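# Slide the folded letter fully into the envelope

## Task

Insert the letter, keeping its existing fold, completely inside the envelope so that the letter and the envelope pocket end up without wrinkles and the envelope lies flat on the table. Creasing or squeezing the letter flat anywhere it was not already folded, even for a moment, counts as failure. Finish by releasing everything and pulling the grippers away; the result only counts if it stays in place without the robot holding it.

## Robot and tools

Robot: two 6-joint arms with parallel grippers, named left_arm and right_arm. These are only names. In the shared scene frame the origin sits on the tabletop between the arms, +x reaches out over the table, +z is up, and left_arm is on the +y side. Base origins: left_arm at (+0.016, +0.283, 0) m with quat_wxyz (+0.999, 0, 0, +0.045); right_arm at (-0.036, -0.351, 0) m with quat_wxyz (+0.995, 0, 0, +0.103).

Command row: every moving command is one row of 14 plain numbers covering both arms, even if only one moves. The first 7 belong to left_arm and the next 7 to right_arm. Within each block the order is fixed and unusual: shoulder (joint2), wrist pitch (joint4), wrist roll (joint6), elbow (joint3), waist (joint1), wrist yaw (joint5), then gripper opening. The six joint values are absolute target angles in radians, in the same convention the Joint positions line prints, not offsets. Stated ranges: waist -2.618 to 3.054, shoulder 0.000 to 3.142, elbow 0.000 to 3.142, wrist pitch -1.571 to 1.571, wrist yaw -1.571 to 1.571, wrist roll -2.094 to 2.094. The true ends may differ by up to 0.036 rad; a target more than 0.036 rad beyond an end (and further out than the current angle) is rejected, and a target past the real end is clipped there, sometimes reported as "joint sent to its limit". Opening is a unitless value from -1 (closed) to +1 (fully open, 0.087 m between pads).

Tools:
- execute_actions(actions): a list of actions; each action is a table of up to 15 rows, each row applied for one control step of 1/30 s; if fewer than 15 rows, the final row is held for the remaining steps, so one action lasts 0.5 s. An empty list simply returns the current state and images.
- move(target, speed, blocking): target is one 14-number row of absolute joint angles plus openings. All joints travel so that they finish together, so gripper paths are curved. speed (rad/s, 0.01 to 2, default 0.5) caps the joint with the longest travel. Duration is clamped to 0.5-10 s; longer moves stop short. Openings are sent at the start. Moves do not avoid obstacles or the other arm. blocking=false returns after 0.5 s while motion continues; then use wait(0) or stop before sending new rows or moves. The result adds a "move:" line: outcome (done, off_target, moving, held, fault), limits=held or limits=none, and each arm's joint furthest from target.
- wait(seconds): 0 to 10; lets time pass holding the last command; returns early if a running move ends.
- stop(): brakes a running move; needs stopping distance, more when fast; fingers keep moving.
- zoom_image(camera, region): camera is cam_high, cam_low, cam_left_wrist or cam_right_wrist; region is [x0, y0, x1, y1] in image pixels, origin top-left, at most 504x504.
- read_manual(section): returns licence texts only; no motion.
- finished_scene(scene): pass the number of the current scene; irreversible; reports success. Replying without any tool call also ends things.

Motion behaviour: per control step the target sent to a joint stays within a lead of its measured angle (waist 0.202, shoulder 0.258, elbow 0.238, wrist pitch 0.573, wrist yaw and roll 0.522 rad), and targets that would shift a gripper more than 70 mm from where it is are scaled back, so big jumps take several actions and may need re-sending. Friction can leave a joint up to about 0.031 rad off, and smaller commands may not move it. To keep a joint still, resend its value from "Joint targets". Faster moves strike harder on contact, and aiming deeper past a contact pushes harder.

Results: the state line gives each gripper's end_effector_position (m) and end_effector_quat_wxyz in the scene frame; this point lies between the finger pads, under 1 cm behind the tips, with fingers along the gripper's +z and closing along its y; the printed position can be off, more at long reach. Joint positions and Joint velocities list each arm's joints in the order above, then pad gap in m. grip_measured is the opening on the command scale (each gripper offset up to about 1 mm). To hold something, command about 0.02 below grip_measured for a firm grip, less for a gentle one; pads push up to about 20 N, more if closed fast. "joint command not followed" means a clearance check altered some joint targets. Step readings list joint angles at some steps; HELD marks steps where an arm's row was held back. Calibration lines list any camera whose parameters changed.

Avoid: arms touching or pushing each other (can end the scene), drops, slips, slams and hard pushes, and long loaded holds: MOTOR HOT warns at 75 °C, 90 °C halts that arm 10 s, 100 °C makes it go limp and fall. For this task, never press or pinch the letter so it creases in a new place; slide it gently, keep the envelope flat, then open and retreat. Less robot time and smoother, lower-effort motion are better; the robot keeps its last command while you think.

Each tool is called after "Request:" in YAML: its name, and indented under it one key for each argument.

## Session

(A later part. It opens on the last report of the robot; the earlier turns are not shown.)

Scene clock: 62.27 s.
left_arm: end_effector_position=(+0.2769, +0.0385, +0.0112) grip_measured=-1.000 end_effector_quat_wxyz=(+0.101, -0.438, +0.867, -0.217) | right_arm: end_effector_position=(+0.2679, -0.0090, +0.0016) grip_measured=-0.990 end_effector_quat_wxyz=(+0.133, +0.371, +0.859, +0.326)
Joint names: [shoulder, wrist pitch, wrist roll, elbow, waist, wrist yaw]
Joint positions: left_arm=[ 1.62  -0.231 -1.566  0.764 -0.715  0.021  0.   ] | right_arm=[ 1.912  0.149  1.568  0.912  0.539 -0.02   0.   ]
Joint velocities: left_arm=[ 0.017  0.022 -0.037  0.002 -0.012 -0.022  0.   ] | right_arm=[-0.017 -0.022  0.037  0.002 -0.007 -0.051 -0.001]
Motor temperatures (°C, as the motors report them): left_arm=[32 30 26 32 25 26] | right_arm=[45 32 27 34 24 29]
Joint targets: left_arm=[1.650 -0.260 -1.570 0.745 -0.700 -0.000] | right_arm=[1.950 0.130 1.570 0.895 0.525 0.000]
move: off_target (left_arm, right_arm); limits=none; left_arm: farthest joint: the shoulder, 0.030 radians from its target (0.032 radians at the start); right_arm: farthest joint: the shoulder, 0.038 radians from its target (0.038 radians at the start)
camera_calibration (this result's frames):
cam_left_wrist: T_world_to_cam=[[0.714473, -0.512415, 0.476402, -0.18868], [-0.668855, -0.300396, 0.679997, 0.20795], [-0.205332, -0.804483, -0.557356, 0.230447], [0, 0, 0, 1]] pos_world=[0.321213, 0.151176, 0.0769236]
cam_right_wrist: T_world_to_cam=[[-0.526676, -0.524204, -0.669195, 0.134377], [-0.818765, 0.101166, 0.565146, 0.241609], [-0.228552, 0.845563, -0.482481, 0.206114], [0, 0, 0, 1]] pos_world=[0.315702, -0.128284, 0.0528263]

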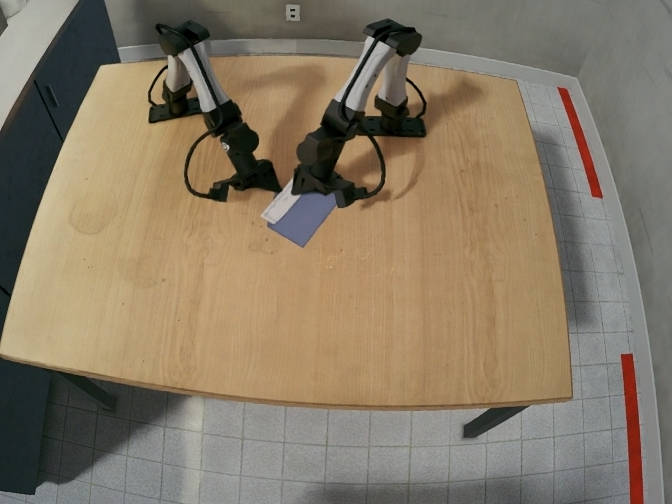

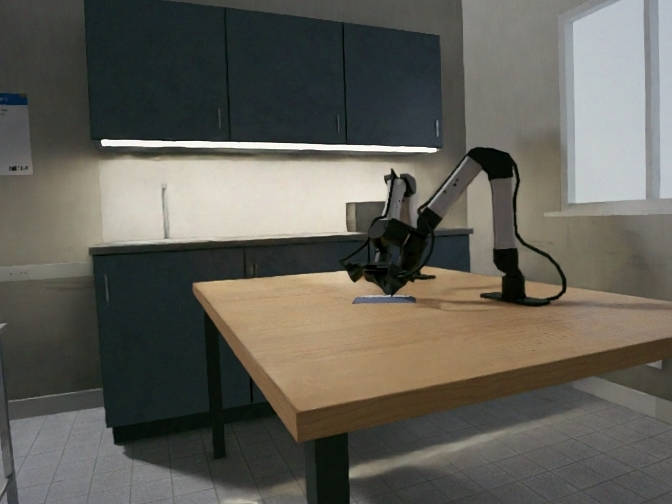

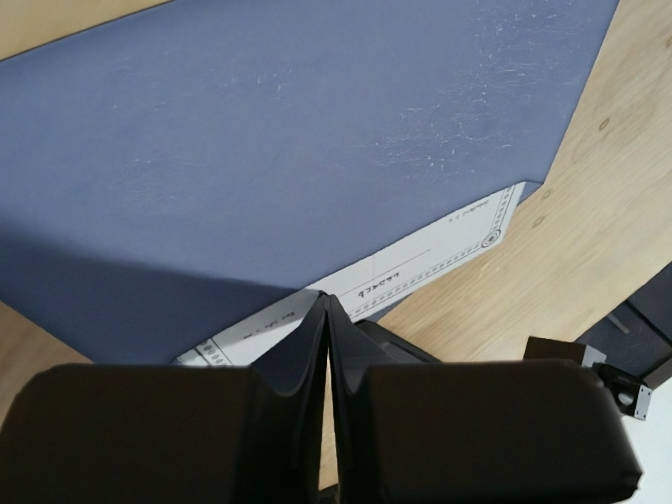

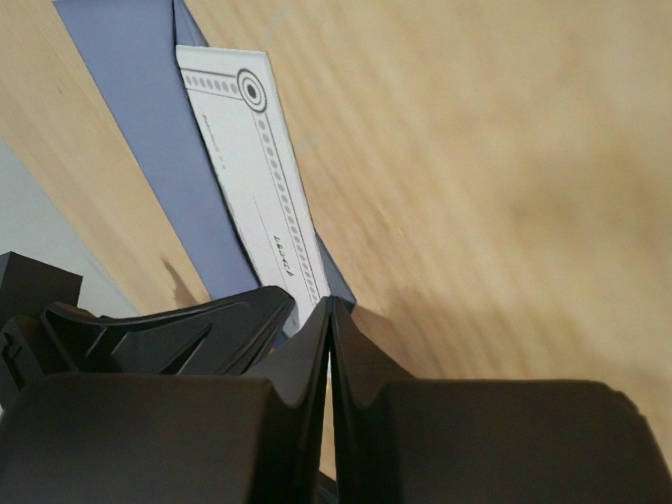

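The right tip is pinning the letter edge; back it off ~5 mm.

Request:
move:
  target: [1.57,-0.22,-1.57,0.745,-0.775,0,-1, 1.85,0.10,1.57,0.895,0.525,0,-1]
  speed: 0.1

Request:
move:
  target: [1.65,-0.22,-1.57,0.745,-0.775,0,-1, 1.93,0.09,1.57,0.895,0.525,0,-1]
  speed: 0.08

Request:
move:
  target: [1.645,-0.27,-1.57,0.745,-0.7,0,-1, 1.93,0.09,1.57,0.895,0.525,0,-1]
  speed: 0.02

Scene clock: 63.57 s.
left_arm: end_effector_position=(+0.2686, +0.0253, +0.0215) grip_measured=-1.000 end_effector_quat_wxyz=(+0.109, -0.415, +0.873, -0.231) | right_arm: end_effector_position=(+0.2673, -0.0136, +0.0108) grip_measured=-0.990 end_effector_quat_wxyz=(+0.136, +0.374, +0.859, +0.323)
Joint names: [shoulder, wrist pitch, wrist roll, elbow, waist, wrist yaw]
Joint positions: left_arm=[ 1.588 -0.23  -1.566  0.764 -0.765  0.006  0.   ] | right_arm=[ 1.874  0.106  1.568  0.912  0.535 -0.014  0.   ]
Joint velocities: left_arm=[-0.007 -0.007  0.037  0.022 -0.002 -0.066  0.   ] | right_arm=[-0.012  0.007 -0.095 -0.012 -0.007 -0.051 -0.   ]
Motor temperatures (°C, as the motors report them): left_arm=[32 30 26 32 25 26] | right_arm=[45 32 27 34 24 29]
Joint targets: left_arm=[1.570 -0.220 -1.570 0.745 -0.775 -0.000] | right_arm=[1.850 0.100 1.570 0.895 0.525 -0.000]
move: off_target (right_arm); limits=none; left_arm: farthest joint: the elbow, 0.019 radians from its target (0.019 radians at the start); right_arm: farthest joint: the shoulder, 0.024 radians from its target (0.062 radians at the start)
camera_calibration (this result's frames):
cam_left_wrist: T_world_to_cam=[[0.674727, -0.537928, 0.505349, -0.183784], [-0.704056, -0.263647, 0.659391, 0.200378], [-0.221471, -0.800702, -0.556621, 0.2281], [0, 0, 0, 1]] pos_world=[0.315599, 0.136606, 0.087713]
cam_right_wrist: T_world_to_cam=[[-0.531341, -0.524358, -0.665376, 0.139008], [-0.817586, 0.111692, 0.564869, 0.23613], [-0.221877, 0.84414, -0.488055, 0.212616], [0, 0, 0, 1]] pos_world=[0.314092, -0.132962, 0.0628784]

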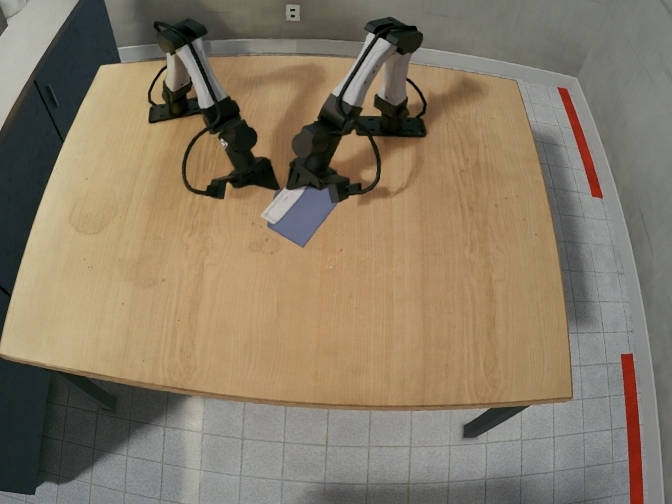

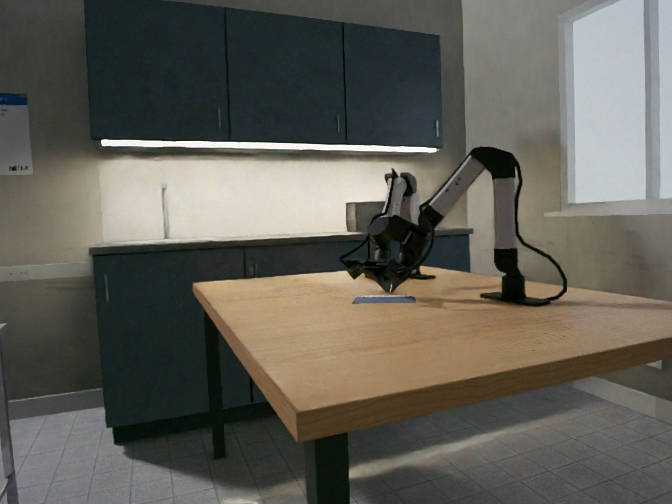

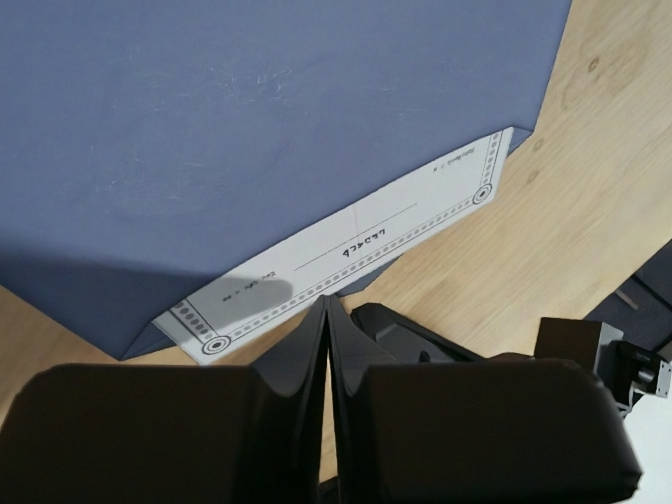

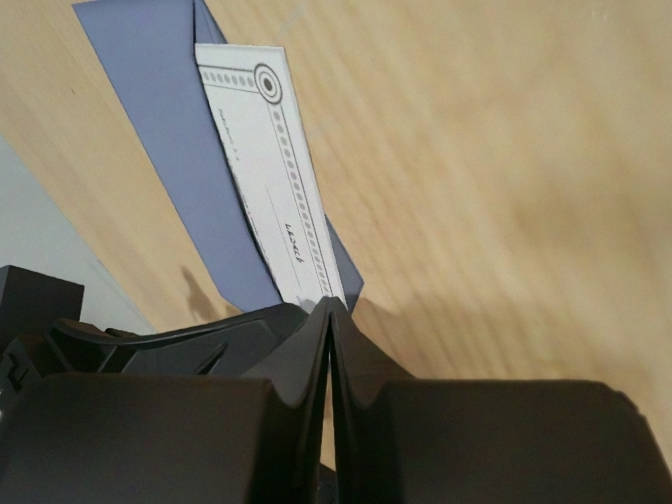

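Scene clock: 64.57 s.
left_arm: end_effector_position=(+0.2665, +0.0269, +0.0111) grip_measured=-1.000 end_effector_quat_wxyz=(+0.102, -0.417, +0.876, -0.218) | right_arm: end_effector_position=(+0.2653, -0.0154, +0.0015) grip_measured=-0.990 end_effector_quat_wxyz=(+0.131, +0.376, +0.862, +0.313)
Joint names: [shoulder, wrist pitch, wrist roll, elbow, waist, wrist yaw]
Joint positions: left_arm=[ 1.62  -0.228 -1.566  0.764 -0.765  0.006  0.   ] | right_arm=[ 1.895  0.104  1.569  0.912  0.535 -0.014  0.   ]
Joint velocities: left_arm=[-0.007 -0.022 -0.022  0.002  0.002 -0.022  0.   ] | right_arm=[-0.002  0.037 -0.037 -0.007 -0.002  0.037 -0.001]
Motor temperatures (°C, as the motors report them): left_arm=[32 30 26 32 25 26] | right_arm=[45 32 27 34 24 29]
Joint targets: left_arm=[1.650 -0.220 -1.570 0.745 -0.775 0.000] | right_arm=[1.930 0.090 1.570 0.895 0.525 0.000]
move: off_target (left_arm, right_arm); limits=none; left_arm: farthest joint: the shoulder, 0.030 radians from its target (0.062 radians at the start); right_arm: farthest joint: the shoulder, 0.035 radians from its target (0.056 radians at the start)
camera_calibration (this result's frames):
cam_left_wrist: T_world_to_cam=[[0.686159, -0.547094, 0.479452, -0.178729], [-0.68853, -0.275731, 0.670745, 0.202241], [-0.234761, -0.790355, -0.565886, 0.226492], [0, 0, 0, 1]] pos_world=[0.315057, 0.136992, 0.0782089]
cam_right_wrist: T_world_to_cam=[[-0.543409, -0.533856, -0.647846, 0.133833], [-0.807389, 0.12107, 0.577465, 0.237439], [-0.229848, 0.836863, -0.49682, 0.211141], [0, 0, 0, 1]] pos_world=[0.312961, -0.133996, 0.0544896]

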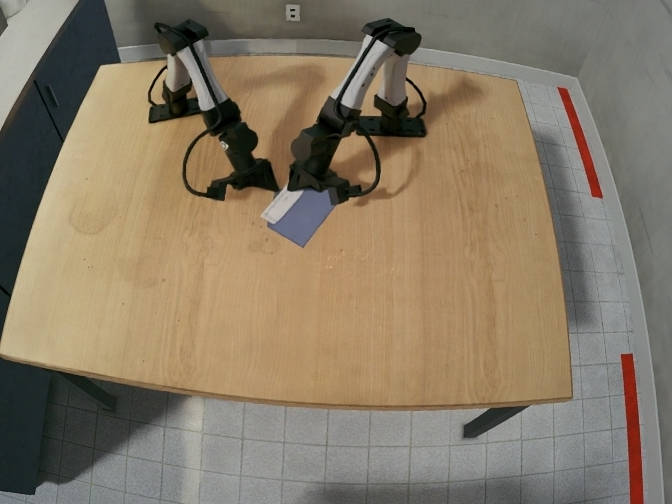

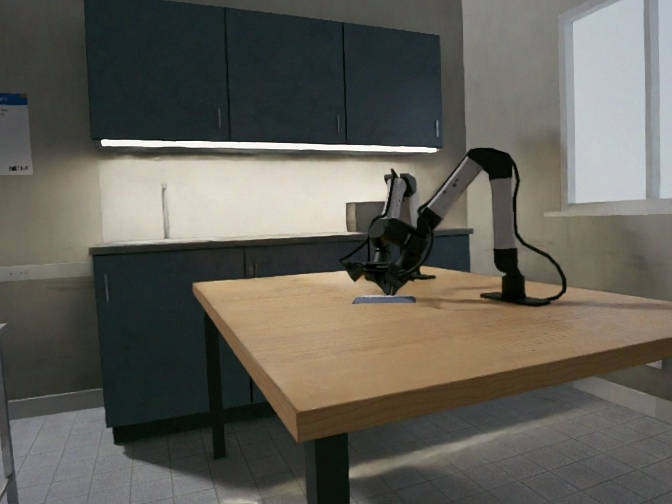

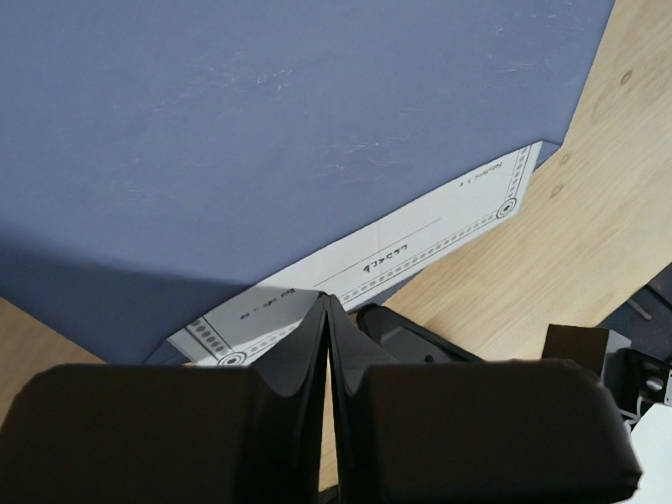

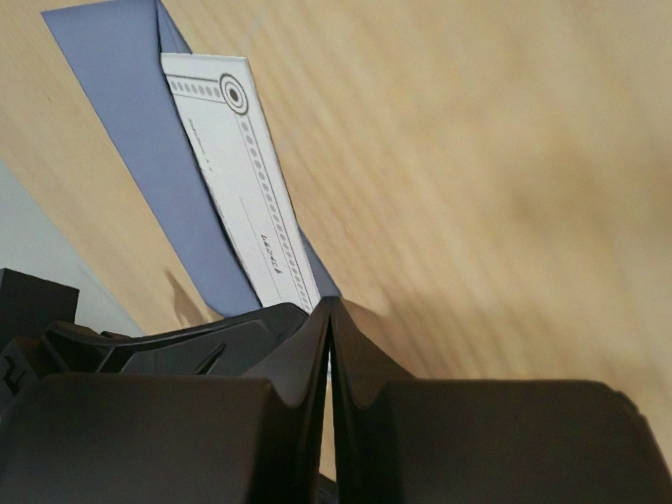

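Scene clock: 68.07 s.
left_arm: end_effector_position=(+0.2762, +0.0379, +0.0113) grip_measured=-1.000 end_effector_quat_wxyz=(+0.100, -0.437, +0.867, -0.218) | right_arm: end_effector_position=(+0.2654, -0.0153, +0.0016) grip_measured=-0.990 end_effector_quat_wxyz=(+0.131, +0.376, +0.862, +0.313)
Joint names: [shoulder, wrist pitch, wrist roll, elbow, waist, wrist yaw]
Joint positions: left_arm=[ 1.62  -0.232 -1.566  0.764 -0.716  0.022  0.   ] | right_arm=[ 1.895  0.105  1.569  0.912  0.535 -0.014  0.   ]
Joint velocities: left_arm=[-0.012 -0.022 -0.022 -0.007  0.002  0.022  0.   ] | right_arm=[ 0.007 -0.081 -0.051 -0.002 -0.002 -0.037 -0.   ]
Motor temperatures (°C, as the motors report them): left_arm=[32 30 26 32 25 26] | right_arm=[45 32 27 33 24 29]
Joint targets: left_arm=[1.645 -0.270 -1.570 0.745 -0.700 0.000] | right_arm=[1.930 0.090 1.570 0.895 0.525 0.000]
move: off_target (left_arm, right_arm); limits=none; left_arm: farthest joint: the wrist pitch, 0.038 radians from its target (0.042 radians at the start); right_arm: farthest joint: the shoulder, 0.035 radians from its target (0.035 radians at the start)
camera_calibration (this result's frames):
cam_left_wrist: T_world_to_cam=[[0.714307, -0.512979, 0.476045, -0.188483], [-0.66834, -0.298266, 0.681439, 0.206989], [-0.207575, -0.804916, -0.555898, 0.23053], [0, 0, 0, 1]] pos_world=[0.320826, 0.150607, 0.0768267]
cam_right_wrist: T_world_to_cam=[[-0.543044, -0.533522, -0.648427, 0.133932], [-0.807714, 0.120773, 0.577073, 0.237526], [-0.229568, 0.837119, -0.496518, 0.211073], [0, 0, 0, 1]] pos_world=[0.313039, -0.133924, 0.0545765]

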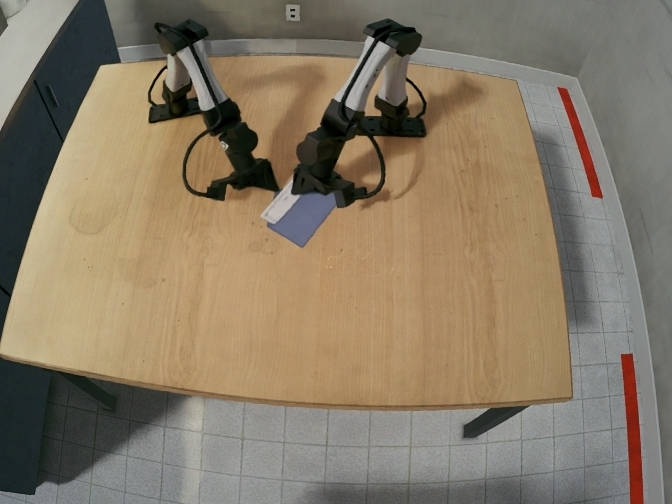

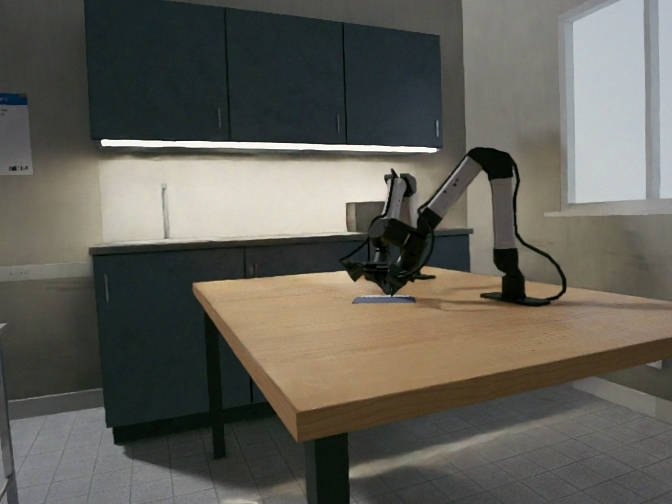

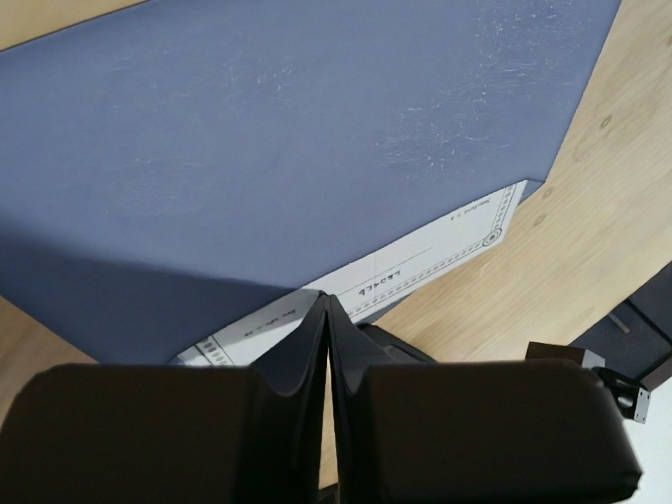

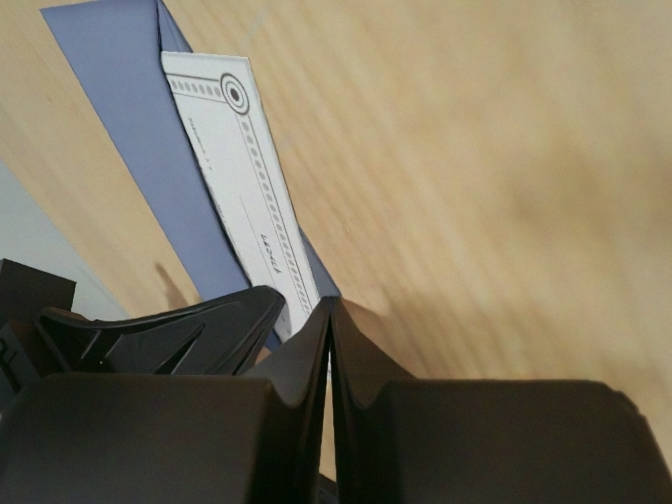

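Request:
move:
  target: [1.55,-0.27,-1.57,0.78,-0.72,0,-1, 1.93,0.09,1.57,0.895,0.525,0,-1]
  speed: 0.2

Request:
move:
  target: [1.87,-0.74,-1.57,1.255,-0.765,0,-1, 1.93,0.09,1.57,0.895,0.525,0,-1]
  speed: 0.3

Request:
move:
  target: [1.94,-0.74,-1.57,1.255,-0.765,0,-1, 1.93,0.09,1.57,0.895,0.525,0,-1]
  speed: 0.08

Request:
move:
  target: [1.92,-0.74,-1.57,1.2,-0.7,0,-1, 1.93,0.09,1.57,0.895,0.525,0,-1]
  speed: 0.02

Scene clock: 69.27 s.
left_arm: end_effector_position=(+0.2772, +0.0408, +0.0249) grip_measured=-1.000 end_effector_quat_wxyz=(+0.112, -0.437, +0.864, -0.225) | right_arm: end_effector_position=(+0.2655, -0.0153, +0.0017) grip_measured=-0.990 end_effector_quat_wxyz=(+0.131, +0.376, +0.862, +0.313)
Joint names: [shoulder, wrist pitch, wrist roll, elbow, waist, wrist yaw]
Joint positions: left_arm=[ 1.567 -0.26  -1.566  0.764 -0.716  0.006  0.   ] | right_arm=[ 1.895  0.105  1.569  0.912  0.535 -0.014  0.   ]
Joint velocities: left_arm=[-0.012 -0.007  0.037 -0.007  0.002  0.022  0.   ] | right_arm=[-0.002  0.051 -0.022 -0.012  0.002 -0.051  0.   ]
Motor temperatures (°C, as the motors report them): left_arm=[32 30 26 32 25 26] | right_arm=[45 32 27 33 24 29]
Joint targets: left_arm=[1.550 -0.270 -1.570 0.780 -0.720 -0.000] | right_arm=[1.930 0.090 1.570 0.895 0.525 0.000]
move: off_target (right_arm); limits=none; left_arm: farthest joint: the shoulder, 0.017 radians from its target (0.070 radians at the start); right_arm: farthest joint: the shoulder, 0.035 radians from its target (0.035 radians at the start)
camera_calibration (this result's frames):
cam_left_wrist: T_world_to_cam=[[0.70469, -0.506273, 0.497091, -0.192284], [-0.68478, -0.30192, 0.663265, 0.204397], [-0.185712, -0.807794, -0.559445, 0.234705], [0, 0, 0, 1]] pos_world=[0.319055, 0.153957, 0.0913186]
cam_right_wrist: T_world_to_cam=[[-0.542862, -0.533355, -0.648717, 0.133981], [-0.807876, 0.120624, 0.576876, 0.23757], [-0.229429, 0.837247, -0.496367, 0.211039], [0, 0, 0, 1]] pos_world=[0.313078, -0.133889, 0.05462]

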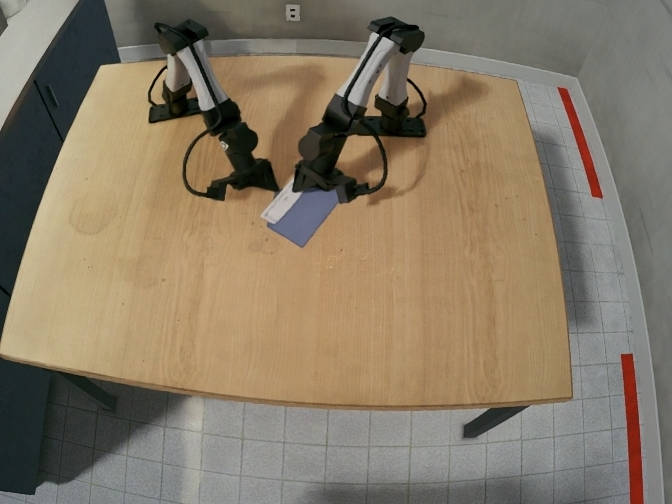

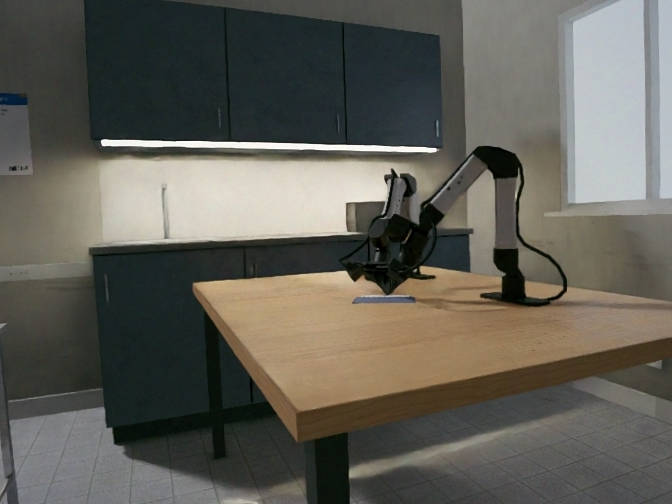

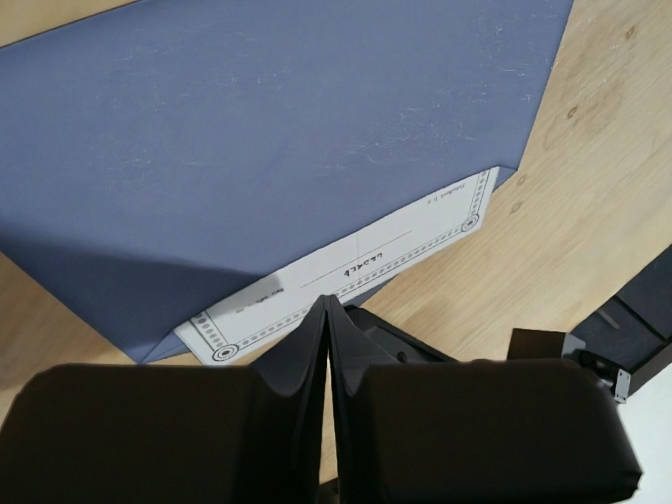

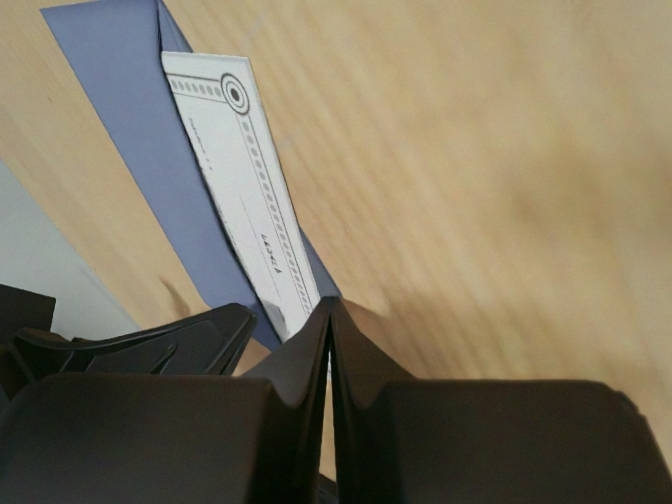

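Scene clock: 71.57 s.
left_arm: end_effector_position=(+0.2897, +0.0134, +0.0285) grip_measured=-1.000 end_effector_quat_wxyz=(+0.045, -0.432, +0.895, -0.098) | right_arm: end_effector_position=(+0.2655, -0.0153, +0.0017) grip_measured=-0.990 end_effector_quat_wxyz=(+0.131, +0.376, +0.862, +0.313)
Joint names: [shoulder, wrist pitch, wrist roll, elbow, waist, wrist yaw]
Joint positions: left_arm=[ 1.856 -0.729 -1.566  1.231 -0.755  0.006  0.   ] | right_arm=[ 1.895  0.105  1.569  0.912  0.535 -0.014  0.   ]
Joint velocities: left_arm=[ 0.007  0.066  0.022 -0.002  0.002  0.037  0.   ] | right_arm=[-0.022 -0.037  0.022 -0.007  0.002  0.037 -0.   ]
Motor temperatures (°C, as the motors report them): left_arm=[32 30 26 33 25 26] | right_arm=[45 32 27 33 24 29]
Joint targets: left_arm=[1.870 -0.740 -1.570 1.255 -0.765 0.000] | right_arm=[1.930 0.090 1.570 0.895 0.525 -0.000]
move: off_target (left_arm, right_arm); limits=none; left_arm: farthest joint: the elbow, 0.024 radians from its target (0.491 radians at the start); right_arm: farthest joint: the shoulder, 0.035 radians from its target (0.035 radians at the start)
camera_calibration (this result's frames):
cam_left_wrist: T_world_to_cam=[[0.76794, -0.59888, 0.227179, -0.226134], [-0.533845, -0.402441, 0.743674, 0.157658], [-0.353946, -0.692375, -0.62876, 0.266109], [0, 0, 0, 1]] pos_world=[0.352011, 0.112268, 0.101445]
cam_right_wrist: T_world_to_cam=[[-0.542862, -0.533355, -0.648717, 0.133981], [-0.807876, 0.120624, 0.576876, 0.23757], [-0.229429, 0.837247, -0.496367, 0.211039], [0, 0, 0, 1]] pos_world=[0.313078, -0.133889, 0.05462]

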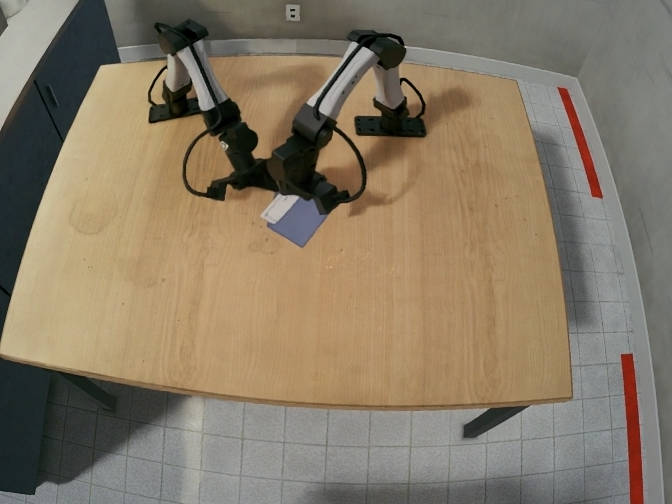

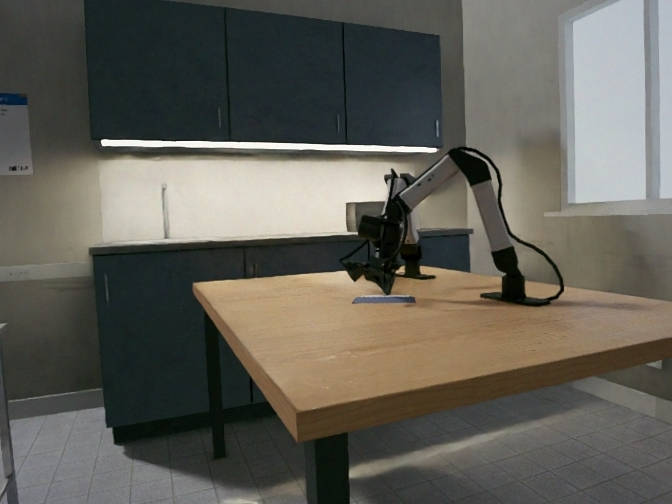

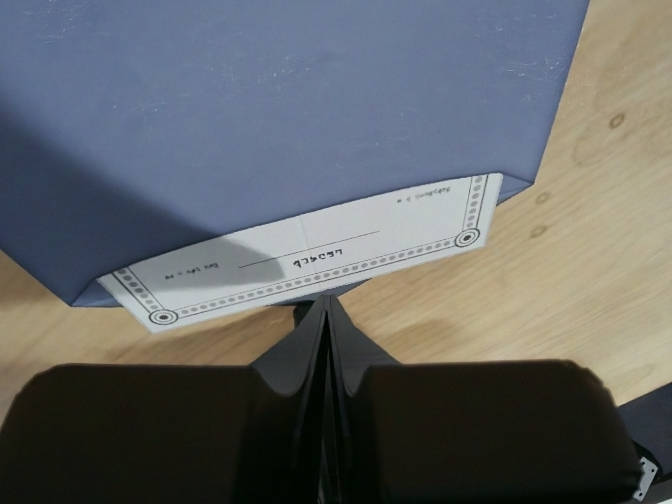

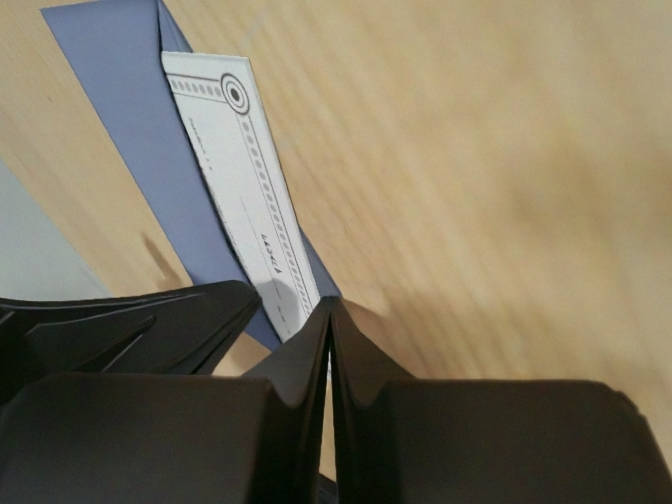

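Scene clock: 72.93 s.
left_arm: end_effector_position=(+0.2864, +0.0160, +0.0120) grip_measured=-1.000 end_effector_quat_wxyz=(+0.033, -0.434, +0.897, -0.075) | right_arm: end_effector_position=(+0.2655, -0.0153, +0.0017) grip_measured=-0.990 end_effector_quat_wxyz=(+0.131, +0.376, +0.862, +0.313)
Joint names: [shoulder, wrist pitch, wrist roll, elbow, waist, wrist yaw]
Joint positions: left_arm=[ 1.908 -0.739 -1.566  1.24  -0.755  0.006  0.   ] | right_arm=[ 1.895  0.105  1.569  0.912  0.535 -0.014  0.   ]
Joint velocities: left_arm=[ 0.002  0.007  0.007 -0.022  0.002  0.022  0.   ] | right_arm=[-0.012 -0.022 -0.007 -0.002 -0.012  0.007 -0.001]
Motor temperatures (°C, as the motors report them): left_arm=[32 30 26 33 25 26] | right_arm=[45 32 27 33 24 29]
Joint targets: left_arm=[1.940 -0.740 -1.570 1.255 -0.765 -0.000] | right_arm=[1.930 0.090 1.570 0.895 0.525 -0.000]
move: off_target (left_arm, right_arm); limits=none; left_arm: farthest joint: the shoulder, 0.032 radians from its target (0.084 radians at the start); right_arm: farthest joint: the shoulder, 0.035 radians from its target (0.035 radians at the start)
camera_calibration (this result's frames):
cam_left_wrist: T_world_to_cam=[[0.776227, -0.60539, 0.175996, -0.220032], [-0.503112, -0.426584, 0.751602, 0.160722], [-0.379935, -0.671959, -0.635704, 0.263541], [0, 0, 0, 1]] pos_world=[0.351784, 0.112445, 0.0854602]
cam_right_wrist: T_world_to_cam=[[-0.542862, -0.533355, -0.648717, 0.133981], [-0.807876, 0.120624, 0.576876, 0.23757], [-0.229429, 0.837247, -0.496367, 0.211039], [0, 0, 0, 1]] pos_world=[0.313078, -0.133889, 0.05462]

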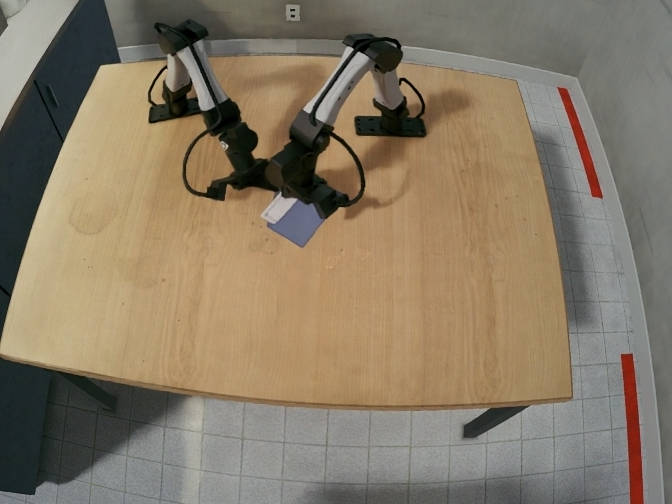

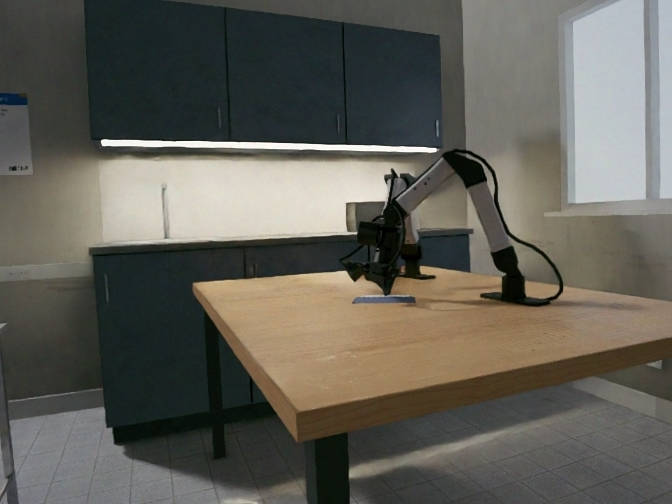

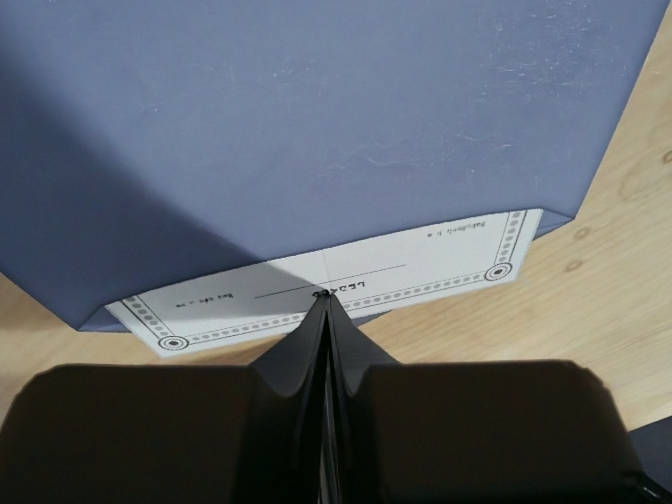

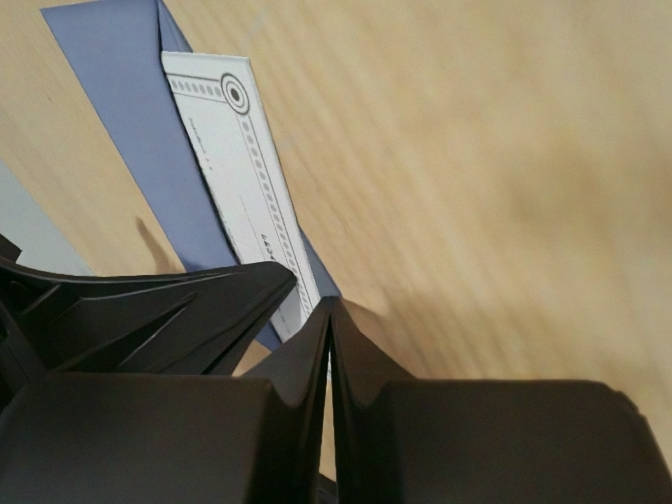

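Scene clock: 75.93 s.
left_arm: end_effector_position=(+0.2938, +0.0241, +0.0117) grip_measured=-1.000 end_effector_quat_wxyz=(+0.025, -0.450, +0.889, -0.079) | right_arm: end_effector_position=(+0.2655, -0.0153, +0.0017) grip_measured=-0.990 end_effector_quat_wxyz=(+0.131, +0.376, +0.862, +0.313)
Joint names: [shoulder, wrist pitch, wrist roll, elbow, waist, wrist yaw]
Joint positions: left_arm=[ 1.908 -0.734 -1.566  1.234 -0.715  0.029  0.   ] | right_arm=[ 1.895  0.105  1.569  0.912  0.535 -0.014  0.   ]
Joint velocities: left_arm=[-0.002 -0.066  0.037  0.017  0.017  0.037  0.   ] | right_arm=[-0.002 -0.022  0.022 -0.002  0.007  0.051  0.   ]
Motor temperatures (°C, as the motors report them): left_arm=[33 29 26 33 25 26] | right_arm=[44 32 27 33 24 29]
Joint targets: left_arm=[1.920 -0.740 -1.570 1.200 -0.700 0.000] | right_arm=[1.930 0.090 1.570 0.895 0.525 0.000]
move: off_target (left_arm, right_arm); limits=none; left_arm: farthest joint: the elbow, 0.034 radians from its target (0.040 radians at the start); right_arm: farthest joint: the shoulder, 0.035 radians from its target (0.035 radians at the start)
camera_calibration (this result's frames):
cam_left_wrist: T_world_to_cam=[[0.799866, -0.573934, 0.17554, -0.22845], [-0.477154, -0.43069, 0.766048, 0.160385], [-0.364058, -0.696495, -0.61835, 0.267405], [0, 0, 0, 1]] pos_world=[0.356609, 0.124207, 0.0825897]
cam_right_wrist: T_world_to_cam=[[-0.542862, -0.533355, -0.648717, 0.133981], [-0.807876, 0.120624, 0.576876, 0.23757], [-0.229429, 0.837247, -0.496367, 0.211039], [0, 0, 0, 1]] pos_world=[0.313078, -0.133889, 0.05462]

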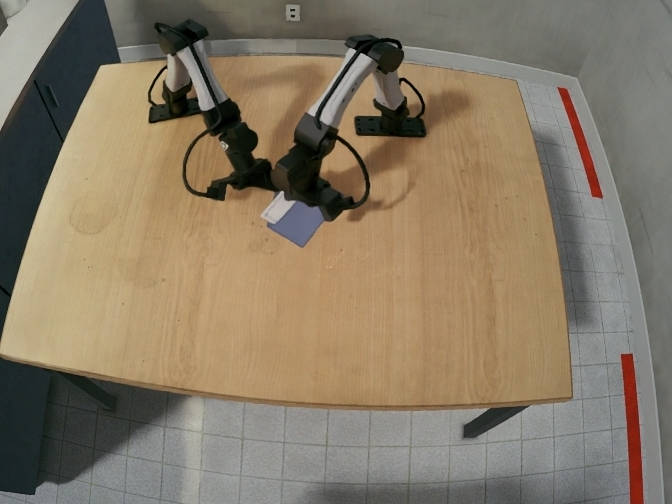

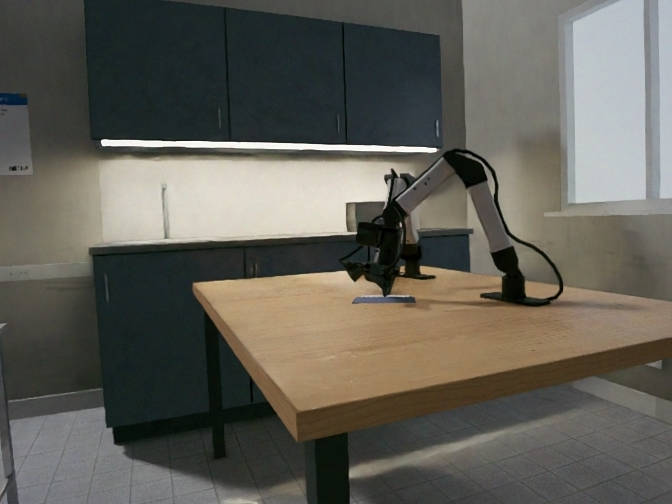

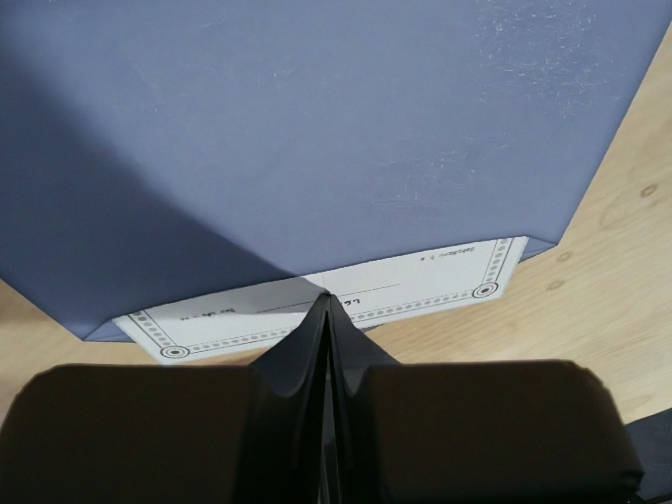

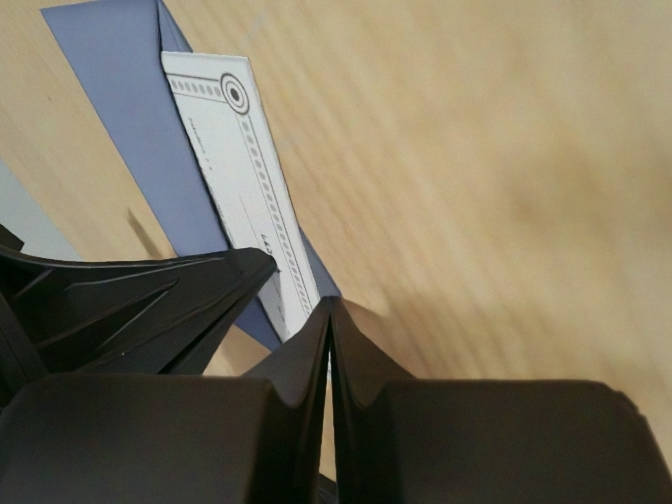

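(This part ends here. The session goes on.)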